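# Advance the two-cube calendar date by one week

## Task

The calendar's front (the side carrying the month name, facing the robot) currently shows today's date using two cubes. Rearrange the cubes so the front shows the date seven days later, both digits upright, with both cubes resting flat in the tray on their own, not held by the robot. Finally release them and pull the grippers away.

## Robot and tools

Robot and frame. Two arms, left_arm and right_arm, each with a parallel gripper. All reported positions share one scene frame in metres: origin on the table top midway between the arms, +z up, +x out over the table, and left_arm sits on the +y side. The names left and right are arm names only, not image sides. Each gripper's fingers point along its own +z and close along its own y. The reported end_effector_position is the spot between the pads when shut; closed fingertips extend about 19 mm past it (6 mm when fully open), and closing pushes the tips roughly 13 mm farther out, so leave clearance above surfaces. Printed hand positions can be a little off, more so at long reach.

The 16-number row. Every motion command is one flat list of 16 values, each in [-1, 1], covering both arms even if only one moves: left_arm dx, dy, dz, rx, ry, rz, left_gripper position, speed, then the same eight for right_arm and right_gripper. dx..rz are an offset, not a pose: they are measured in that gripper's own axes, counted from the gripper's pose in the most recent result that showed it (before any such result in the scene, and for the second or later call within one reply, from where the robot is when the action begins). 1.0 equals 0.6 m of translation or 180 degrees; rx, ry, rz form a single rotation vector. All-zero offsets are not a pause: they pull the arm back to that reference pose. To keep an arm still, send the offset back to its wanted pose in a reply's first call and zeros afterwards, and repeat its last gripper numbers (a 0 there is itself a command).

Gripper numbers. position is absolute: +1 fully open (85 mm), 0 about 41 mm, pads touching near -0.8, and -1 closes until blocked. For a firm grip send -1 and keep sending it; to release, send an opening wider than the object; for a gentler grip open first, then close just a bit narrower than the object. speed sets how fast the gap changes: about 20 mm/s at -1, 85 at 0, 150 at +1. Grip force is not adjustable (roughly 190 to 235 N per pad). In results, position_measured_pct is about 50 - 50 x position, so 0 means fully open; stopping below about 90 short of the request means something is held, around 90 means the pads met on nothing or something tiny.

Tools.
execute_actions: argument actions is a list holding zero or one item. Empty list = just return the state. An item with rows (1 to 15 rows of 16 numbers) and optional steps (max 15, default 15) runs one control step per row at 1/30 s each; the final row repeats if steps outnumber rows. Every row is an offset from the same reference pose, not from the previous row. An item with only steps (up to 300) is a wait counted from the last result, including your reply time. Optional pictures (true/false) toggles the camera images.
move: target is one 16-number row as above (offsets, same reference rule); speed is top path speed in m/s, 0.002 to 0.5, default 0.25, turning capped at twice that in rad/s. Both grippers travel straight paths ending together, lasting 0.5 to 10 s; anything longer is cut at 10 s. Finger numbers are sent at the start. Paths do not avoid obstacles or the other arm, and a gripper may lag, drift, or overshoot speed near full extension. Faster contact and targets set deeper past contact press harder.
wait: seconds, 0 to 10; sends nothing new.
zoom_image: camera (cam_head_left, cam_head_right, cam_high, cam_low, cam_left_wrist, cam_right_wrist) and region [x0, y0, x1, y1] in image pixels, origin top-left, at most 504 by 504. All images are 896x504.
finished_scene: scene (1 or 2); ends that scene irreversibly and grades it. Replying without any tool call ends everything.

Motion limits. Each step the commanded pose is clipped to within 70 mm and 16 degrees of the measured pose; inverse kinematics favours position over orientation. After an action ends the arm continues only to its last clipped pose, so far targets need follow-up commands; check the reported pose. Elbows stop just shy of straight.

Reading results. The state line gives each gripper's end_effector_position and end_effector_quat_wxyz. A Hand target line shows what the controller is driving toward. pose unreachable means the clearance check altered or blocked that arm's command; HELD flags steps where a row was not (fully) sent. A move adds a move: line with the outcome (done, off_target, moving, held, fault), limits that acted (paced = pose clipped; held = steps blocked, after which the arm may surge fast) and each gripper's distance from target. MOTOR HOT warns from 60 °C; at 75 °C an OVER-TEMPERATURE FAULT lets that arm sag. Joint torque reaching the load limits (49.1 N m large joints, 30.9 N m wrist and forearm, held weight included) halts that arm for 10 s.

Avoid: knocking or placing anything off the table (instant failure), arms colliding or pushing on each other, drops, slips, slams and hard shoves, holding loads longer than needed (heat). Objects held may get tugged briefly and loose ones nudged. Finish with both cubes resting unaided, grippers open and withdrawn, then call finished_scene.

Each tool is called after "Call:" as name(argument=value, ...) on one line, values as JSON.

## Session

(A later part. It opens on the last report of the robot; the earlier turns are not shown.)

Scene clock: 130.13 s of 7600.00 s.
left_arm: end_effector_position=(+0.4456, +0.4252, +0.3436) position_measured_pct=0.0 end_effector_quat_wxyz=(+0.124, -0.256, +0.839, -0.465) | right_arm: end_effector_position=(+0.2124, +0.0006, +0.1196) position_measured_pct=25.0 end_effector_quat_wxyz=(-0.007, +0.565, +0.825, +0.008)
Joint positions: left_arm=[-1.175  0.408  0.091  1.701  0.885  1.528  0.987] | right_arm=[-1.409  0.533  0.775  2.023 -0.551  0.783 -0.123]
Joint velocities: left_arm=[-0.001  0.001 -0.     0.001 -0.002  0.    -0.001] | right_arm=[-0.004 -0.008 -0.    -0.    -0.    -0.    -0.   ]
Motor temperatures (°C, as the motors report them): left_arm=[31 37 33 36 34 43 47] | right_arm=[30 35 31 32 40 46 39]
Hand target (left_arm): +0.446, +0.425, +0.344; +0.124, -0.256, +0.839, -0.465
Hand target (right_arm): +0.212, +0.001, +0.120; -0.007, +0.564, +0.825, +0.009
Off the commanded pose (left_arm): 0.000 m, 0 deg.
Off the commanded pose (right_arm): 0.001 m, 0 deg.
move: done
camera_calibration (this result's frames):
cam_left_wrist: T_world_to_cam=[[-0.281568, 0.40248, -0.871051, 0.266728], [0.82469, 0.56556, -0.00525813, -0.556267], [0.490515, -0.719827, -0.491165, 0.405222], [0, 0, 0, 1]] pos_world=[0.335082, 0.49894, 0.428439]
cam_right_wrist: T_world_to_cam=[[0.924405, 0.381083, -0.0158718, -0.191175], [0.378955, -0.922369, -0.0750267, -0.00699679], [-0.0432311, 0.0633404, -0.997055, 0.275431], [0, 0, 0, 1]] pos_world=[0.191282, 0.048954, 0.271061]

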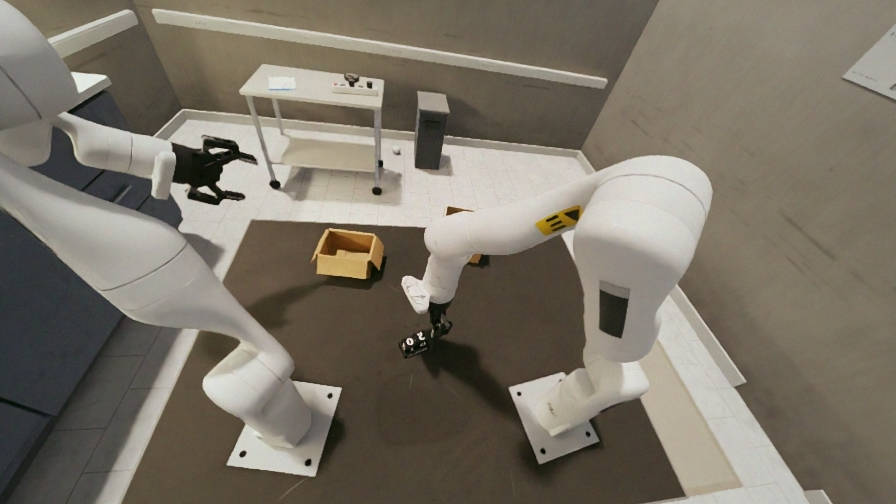

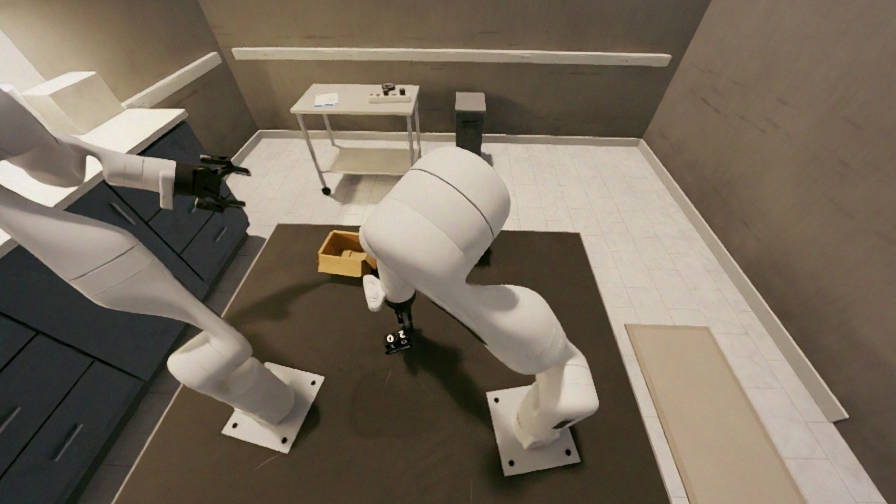

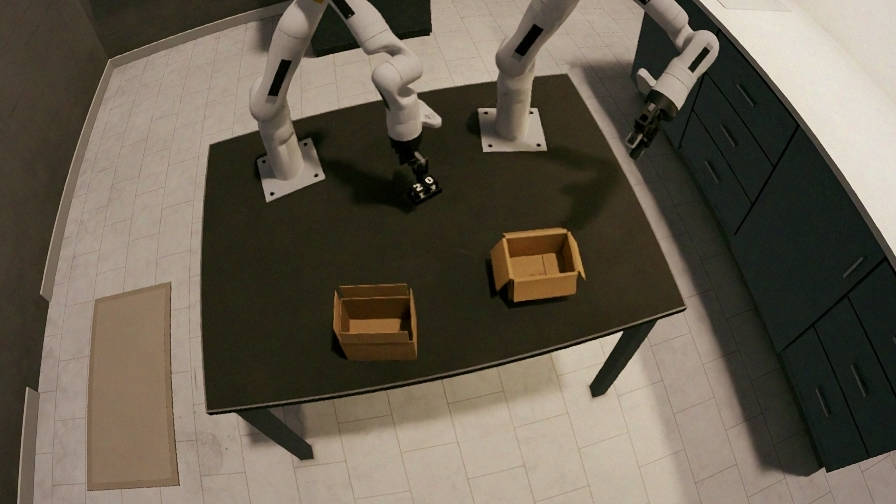

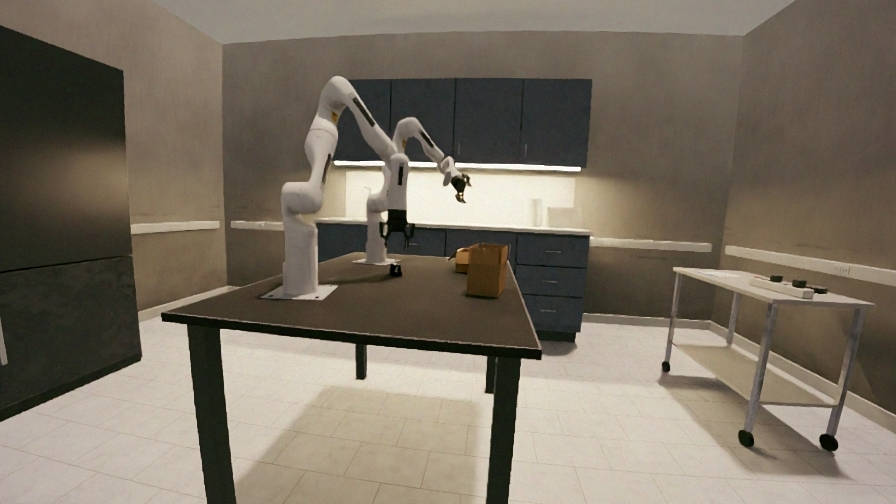

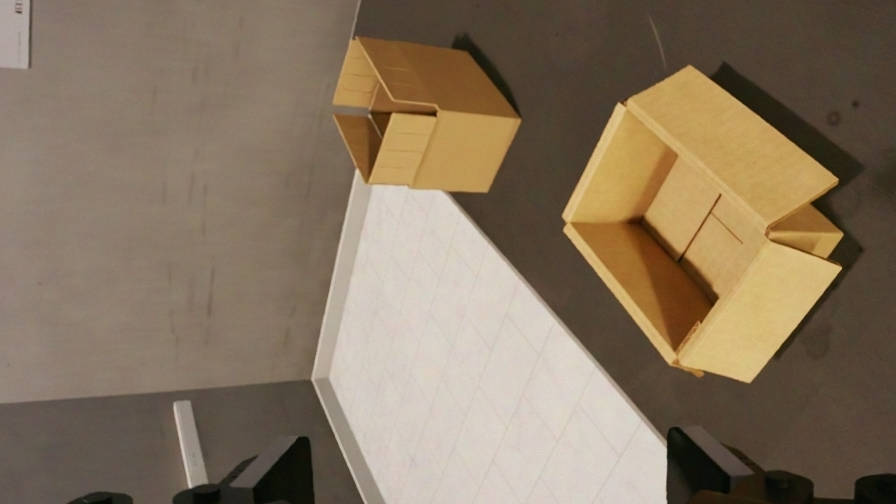

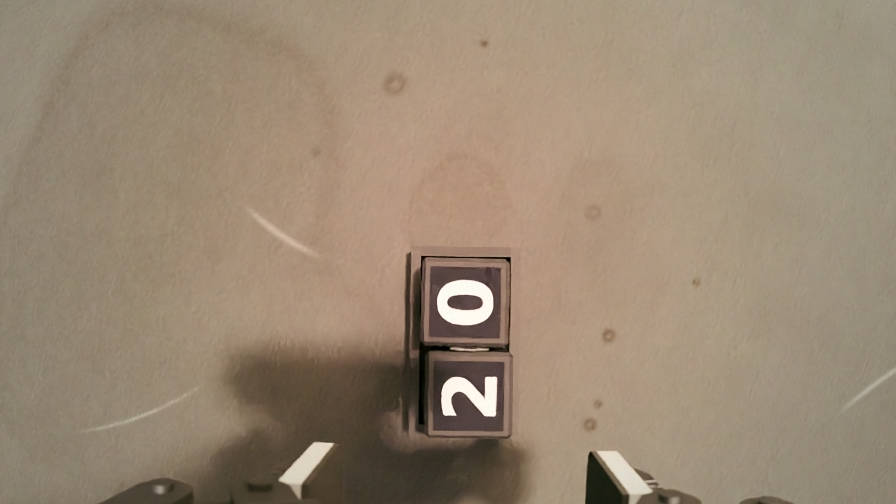

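Call:
move(target=[0,0,0,0,0,0,1,0,-0.2,0,-0.15,0,0,0,0.5,0], speed=0.25)

Call:
zoom_image(camera="cam_head_left", region=[380,315,450,370])

Call:
zoom_image(camera="cam_high", region=[390,165,460,215])

Call:
zoom_image(camera="cam_low", region=[370,250,420,285])

Scene clock: 133.87 s of 7600.00 s.
left_arm: end_effector_position=(+0.4456, +0.4252, +0.3436) position_measured_pct=0.0 end_effector_quat_wxyz=(+0.124, -0.256, +0.839, -0.465) | right_arm: end_effector_position=(+0.2563, -0.1141, +0.2068) position_measured_pct=25.0 end_effector_quat_wxyz=(-0.006, +0.565, +0.825, +0.007)
Joint positions: left_arm=[-1.175  0.408  0.091  1.701  0.885  1.528  0.987] | right_arm=[-1.369  0.242  0.986  2.051 -0.267  0.963 -0.065]
Joint velocities: left_arm=[-0.    -0.001  0.     0.001  0.    -0.    -0.   ] | right_arm=[-0.004 -0.01   0.001 -0.    -0.    -0.001  0.   ]
Motor temperatures (°C, as the motors report them): left_arm=[31 37 33 36 34 43 47] | right_arm=[30 35 31 32 40 46 39]
Hand target (left_arm): +0.446, +0.425, +0.344; +0.124, -0.256, +0.839, -0.465
Hand target (right_arm): +0.256, -0.114, +0.207; -0.007, +0.565, +0.825, +0.008
Off the commanded pose (left_arm): 0.000 m, 0 deg.
Off the commanded pose (right_arm): 0.001 m, 0 deg.
move: done
camera_calibration (this result's frames):
cam_left_wrist: T_world_to_cam=[[-0.281568, 0.40248, -0.871051, 0.266727], [0.82469, 0.565561, -0.00525746, -0.556268], [0.490516, -0.719827, -0.491165, 0.405221], [0, 0, 0, 1]] pos_world=[0.335083, 0.49894, 0.428439]
cam_right_wrist: T_world_to_cam=[[0.925025, 0.379538, -0.0167304, -0.186759], [0.377441, -0.923139, -0.0731628, -0.122989], [-0.0432125, 0.0613627, -0.99718, 0.371289], [0, 0, 0, 1]] pos_world=[0.235222, -0.0654365, 0.358119]

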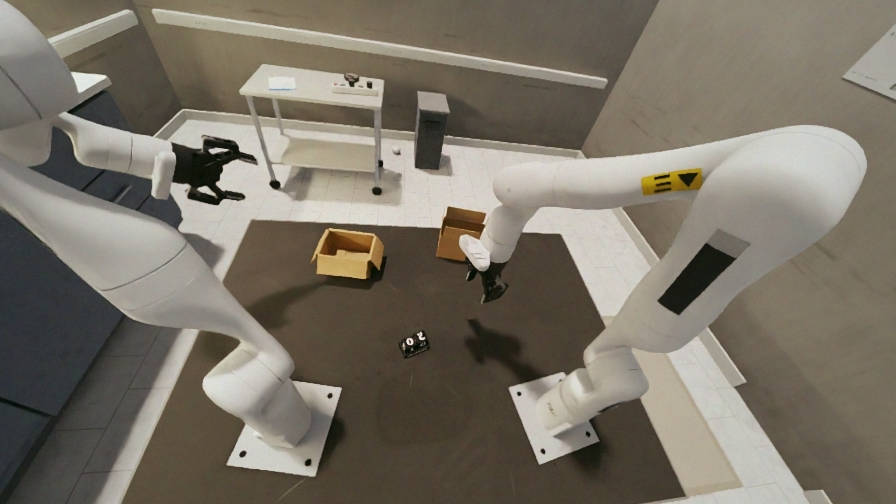

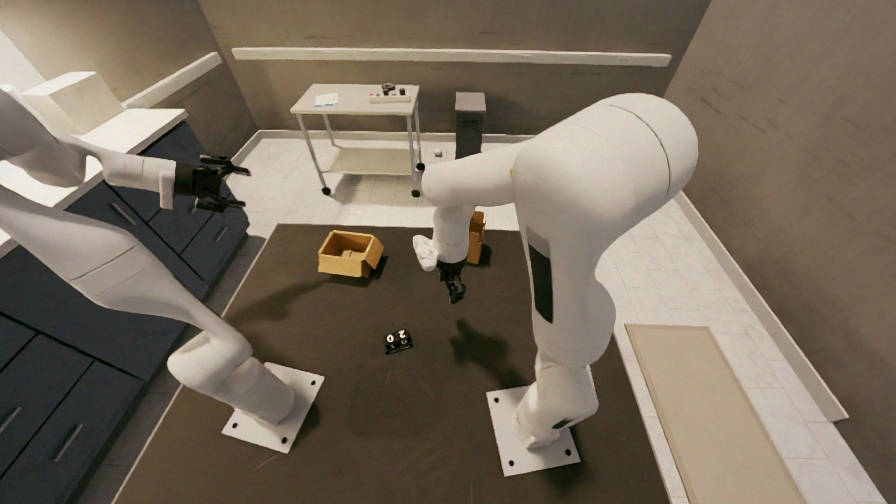

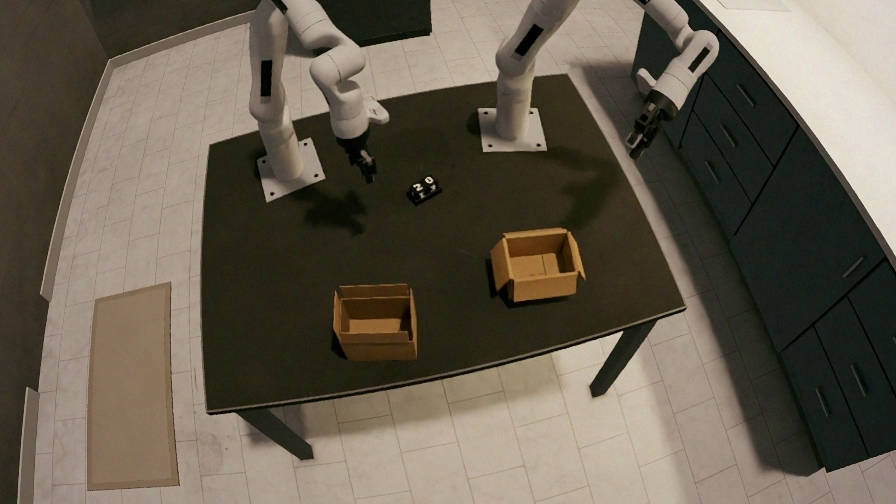

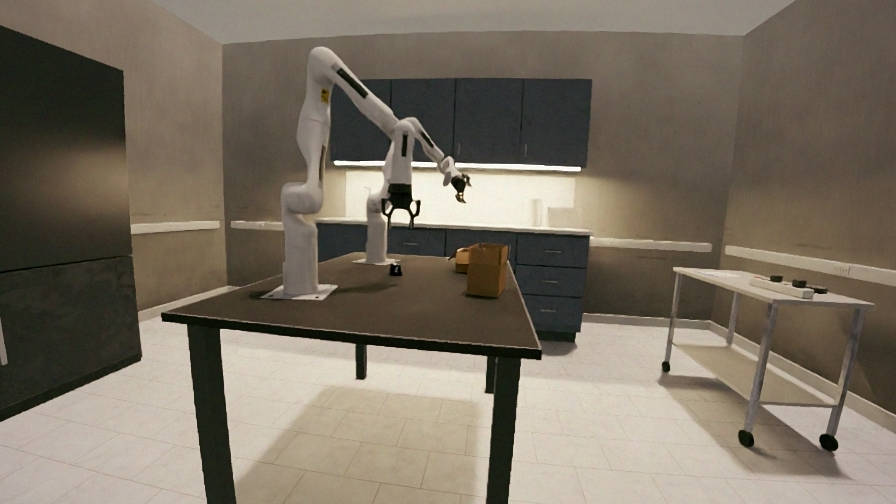

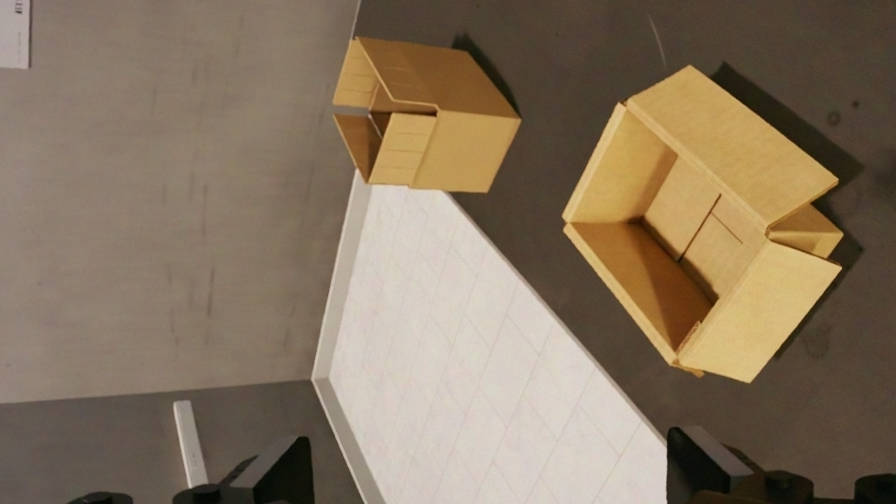

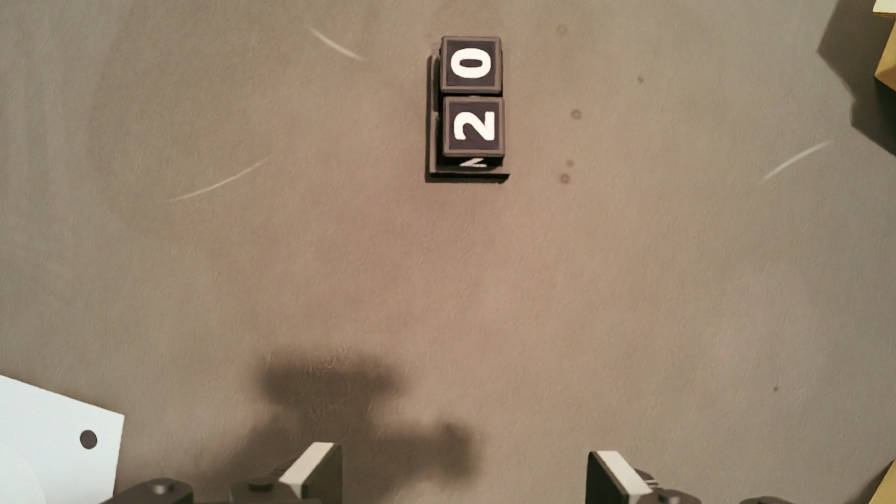

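Region (380, 315, 450, 370) of cam_head_left's 896x504 image, scaled by 7.200, with more detail than that image has; it fills the top 396 rows of this view, and the rest is white.

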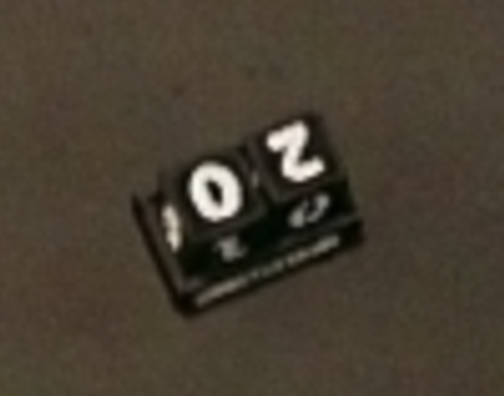

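Region (390, 165, 460, 215) of cam_high's 896x504 image, scaled by 7.200, with more detail than that image has; it fills the top 360 rows of this view, and the rest is white.

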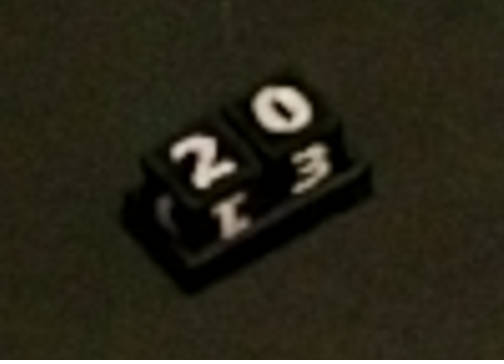

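Region (370, 250, 420, 285) of cam_low's 896x504 image, scaled by 10.080, with more detail than that image has; it fills the top 353 rows of this view, and the rest is white.

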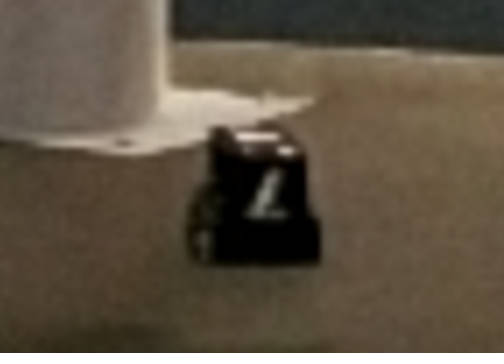

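Call:
zoom_image(camera="cam_head_right", region=[380,330,420,358])

Call:
zoom_image(camera="cam_head_left", region=[400,335,432,358])

Region (380, 330, 420, 358) of cam_head_right's 896x504 image, scaled by 12.600, with more detail than that image has; it fills the top 353 rows of this view, and the rest is white.

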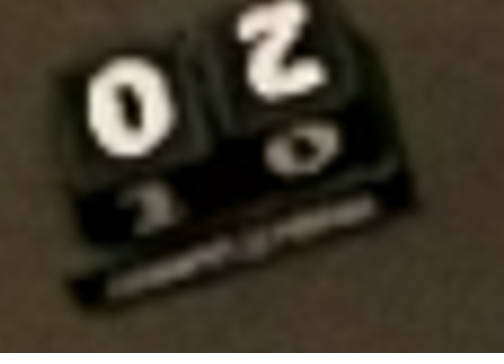

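Region (400, 335, 432, 358) of cam_head_left's 896x504 image, scaled by 15.750, with more detail than that image has; it fills the top 362 rows of this view, and the rest is white.

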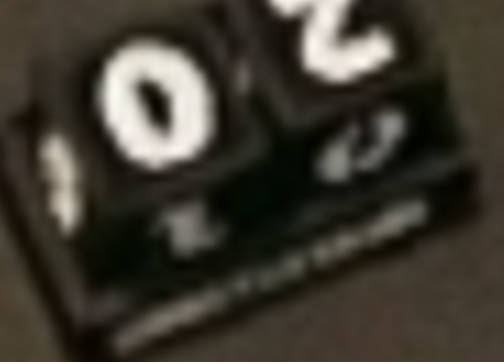

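Call:
move(target=[0,0,0,0,0,0,1,0,0.14,-0.13,0.15,-0.25,0,0,0.5,0], speed=0.25)

Scene clock: 143.47 s of 7600.00 s.
left_arm: end_effector_position=(+0.4456, +0.4252, +0.3436) position_measured_pct=0.0 end_effector_quat_wxyz=(+0.124, -0.256, +0.839, -0.465) | right_arm: end_effector_position=(+0.1517, -0.0589, +0.1189) position_measured_pct=25.0 end_effector_quat_wxyz=(+0.253, +0.549, +0.748, +0.275)
Joint positions: left_arm=[-1.175  0.408  0.091  1.701  0.885  1.528  0.987] | right_arm=[-2.481  0.834  1.119  2.576  0.379  0.097 -1.81 ]
Joint velocities: left_arm=[-0.001 -0.     0.    -0.     0.001 -0.001  0.   ] | right_arm=[-0.01   0.022 -0.     0.    -0.003 -0.    -0.006]
Motor temperatures (°C, as the motors report them): left_arm=[31 37 33 36 34 43 47] | right_arm=[30 35 31 32 40 46 39]
Hand target (left_arm): +0.446, +0.425, +0.344; +0.124, -0.256, +0.839, -0.465
Hand target (right_arm): +0.152, -0.059, +0.119; +0.253, +0.549, +0.748, +0.275
Off the commanded pose (left_arm): 0.000 m, 0 deg.
Off the commanded pose (right_arm): 0.004 m, 8 deg.
joint sent to its limit (right arm) — the command would take joint 4 (elbow) past its upper limit, so that joint was sent only as far as its limit.
After step 90, 4.27 s passed at rest.
move: off_target (right_arm)
camera_calibration (this result's frames):
cam_left_wrist: T_world_to_cam=[[-0.281568, 0.40248, -0.871051, 0.266727], [0.824689, 0.565561, -0.00525688, -0.556269], [0.490517, -0.719827, -0.491165, 0.40522], [0, 0, 0, 1]] pos_world=[0.335084, 0.498941, 0.428439]
cam_right_wrist: T_world_to_cam=[[0.691689, 0.267525, 0.670818, -0.165392], [0.318502, -0.946649, 0.049115, -0.0459411], [0.648168, 0.179685, -0.739994, 0.147235], [0, 0, 0, 1]] pos_world=[0.0335991, -0.0256996, 0.222157]

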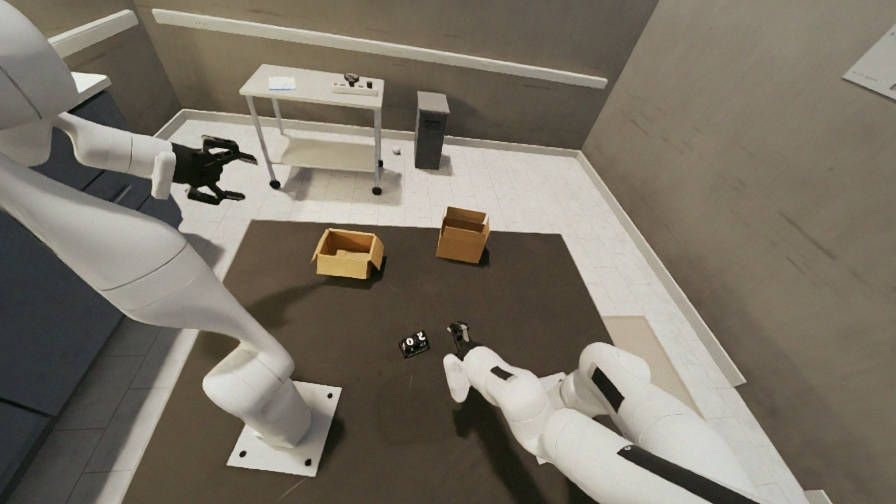

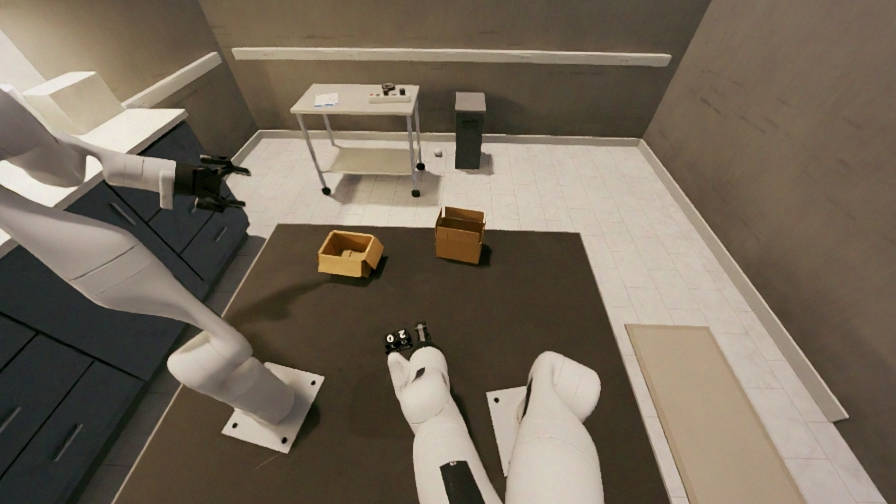

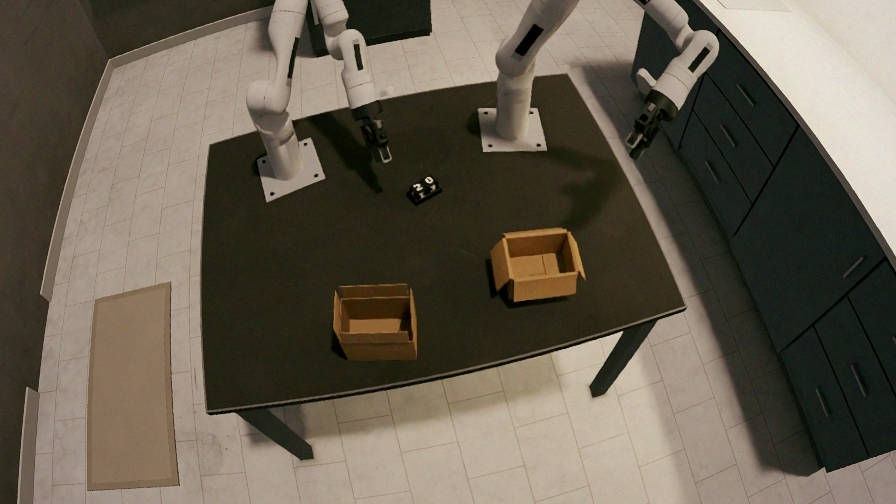

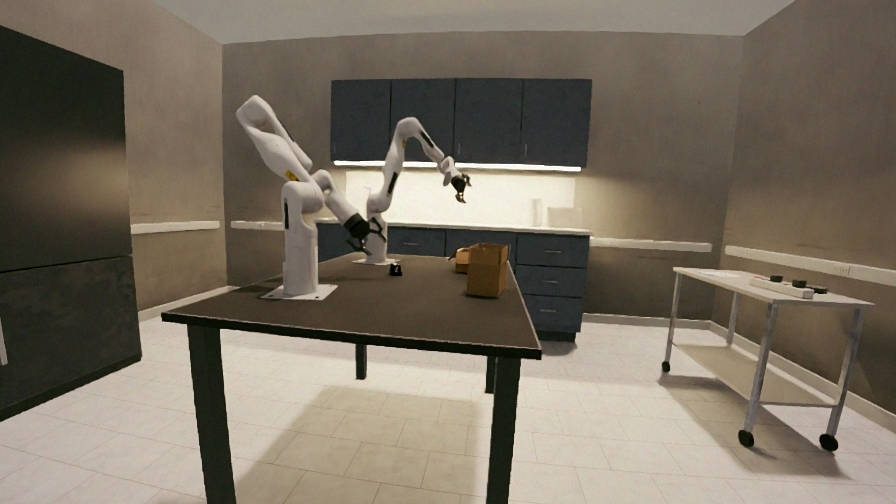

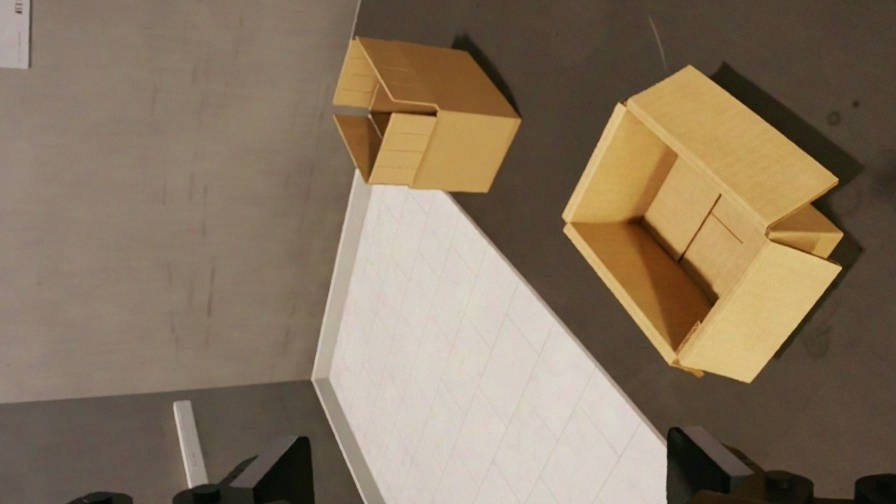

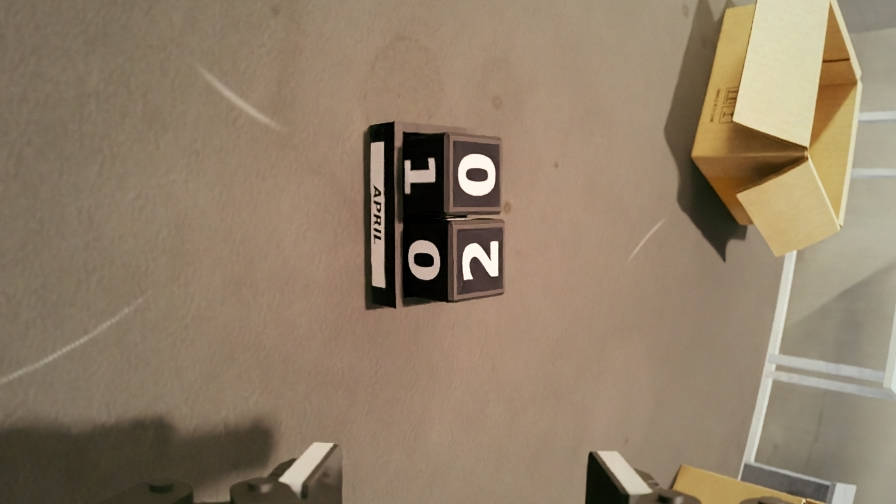

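Call:
zoom_image(camera="cam_right_wrist", region=[340,110,540,320])

Region (340, 110, 540, 320) of cam_right_wrist's 896x504 image, scaled by 2.400; it fills the left 480 columns of this view, and the rest is white.

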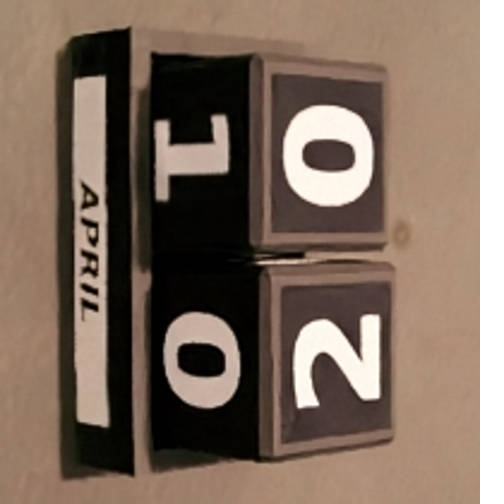

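Call:
move(target=[0,0,0,0,0,0,1,0,-0.1,0.05,-0.15,0.2,0,0,0.5,0], speed=0.25)

Scene clock: 150.83 s of 7600.00 s.
left_arm: end_effector_position=(+0.4456, +0.4252, +0.3436) position_measured_pct=0.0 end_effector_quat_wxyz=(+0.124, -0.256, +0.839, -0.465) | right_arm: end_effector_position=(+0.1281, -0.1216, +0.2090) position_measured_pct=25.0 end_effector_quat_wxyz=(+0.072, +0.601, +0.796, +0.030)
Joint positions: left_arm=[-1.175  0.408  0.091  1.701  0.885  1.528  0.987] | right_arm=[-2.442 -0.296  1.069  2.301  0.469  1.079 -1.555]
Joint velocities: left_arm=[-0.    -0.001  0.    -0.001 -0.     0.    -0.001] | right_arm=[ 0.014 -0.019  0.002  0.002  0.005  0.004 -0.008]
Motor temperatures (°C, as the motors report them): left_arm=[31 37 33 36 34 43 47] | right_arm=[30 35 31 32 40 46 39]
Hand target (left_arm): +0.446, +0.425, +0.344; +0.124, -0.256, +0.839, -0.465
Hand target (right_arm): +0.128, -0.122, +0.209; +0.071, +0.602, +0.795, +0.030
Off the commanded pose (left_arm): 0.000 m, 0 deg.
Off the commanded pose (right_arm): 0.001 m, 0 deg.
After step 90, 2.50 s passed at rest.
move: done
camera_calibration (this result's frames):
cam_left_wrist: T_world_to_cam=[[-0.281567, 0.402479, -0.871051, 0.266727], [0.824689, 0.565562, -0.0052562, -0.556271], [0.490518, -0.719826, -0.491164, 0.40522], [0, 0, 0, 1]] pos_world=[0.335084, 0.498941, 0.428438]
cam_right_wrist: T_world_to_cam=[[0.949258, 0.294176, 0.111222, -0.105535], [0.293118, -0.955719, 0.0261175, -0.0952284], [0.11398, 0.0078088, -0.993452, 0.340991], [0, 0, 0, 1]] pos_world=[0.0892274, -0.0626284, 0.352983]

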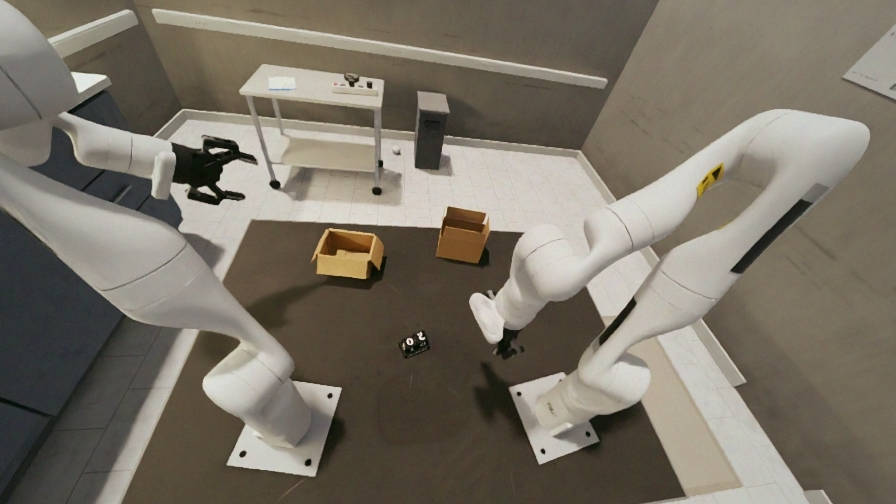

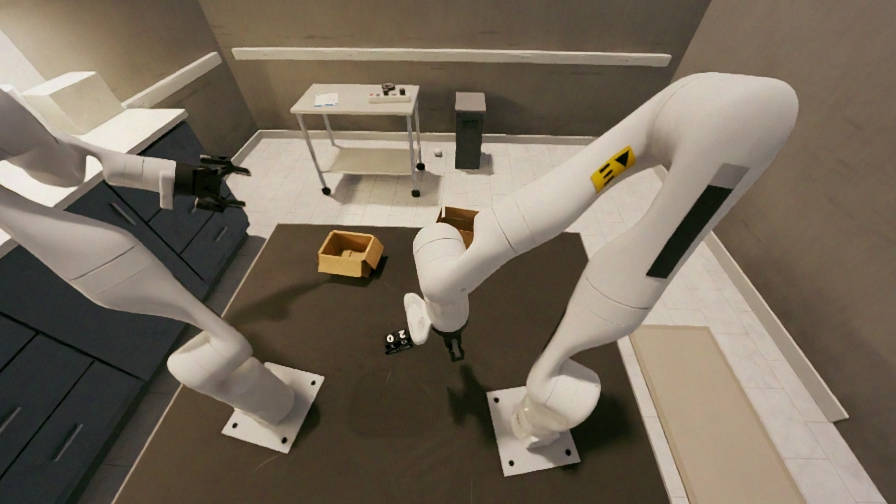

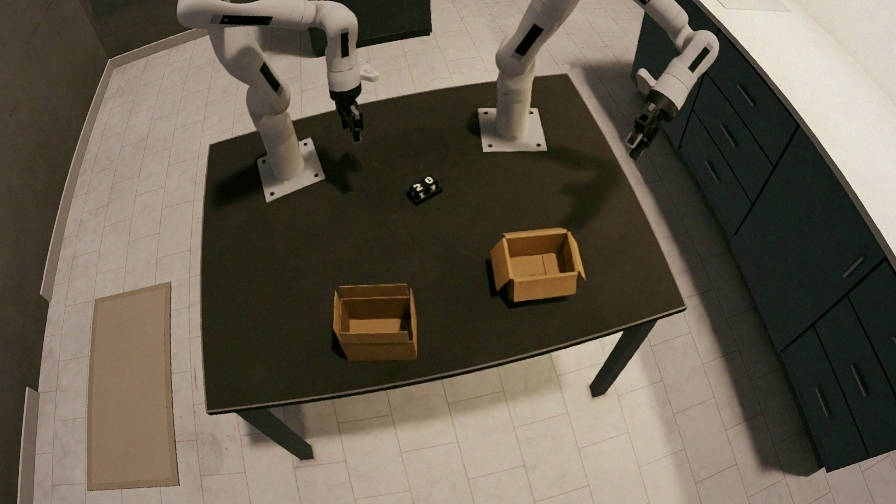

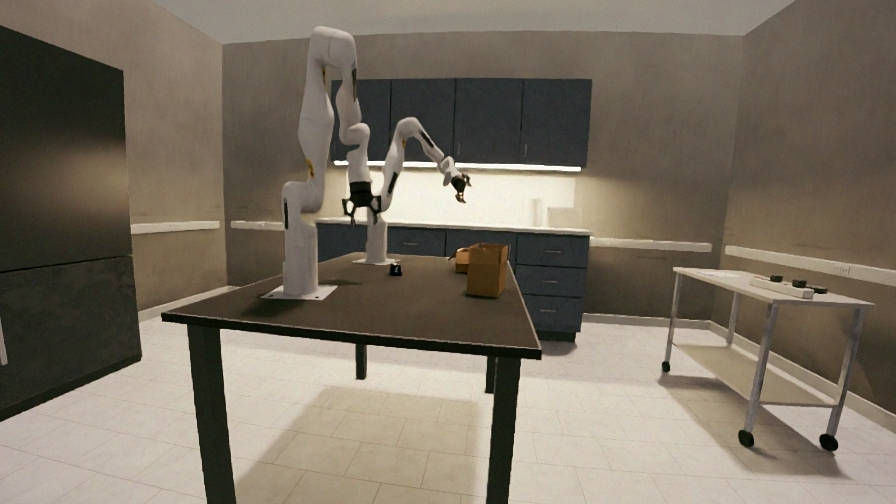

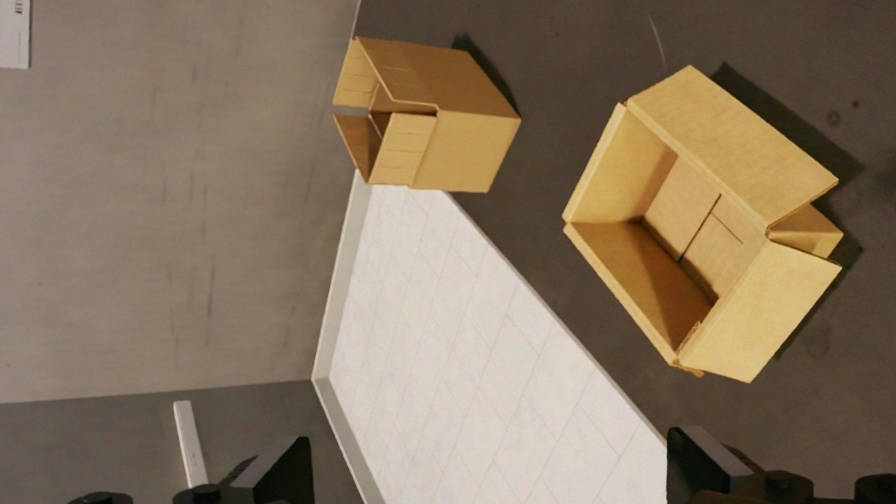

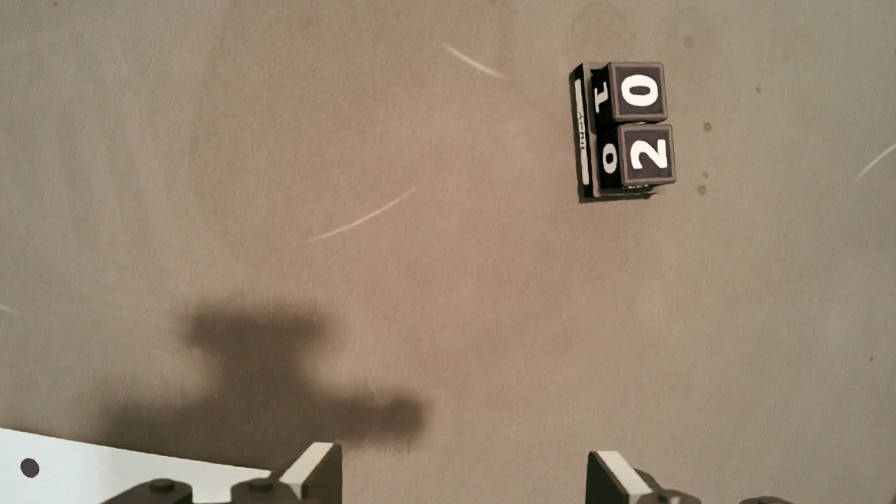

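Call:
finished_scene(scene=2)

The scene is finished: the task was done.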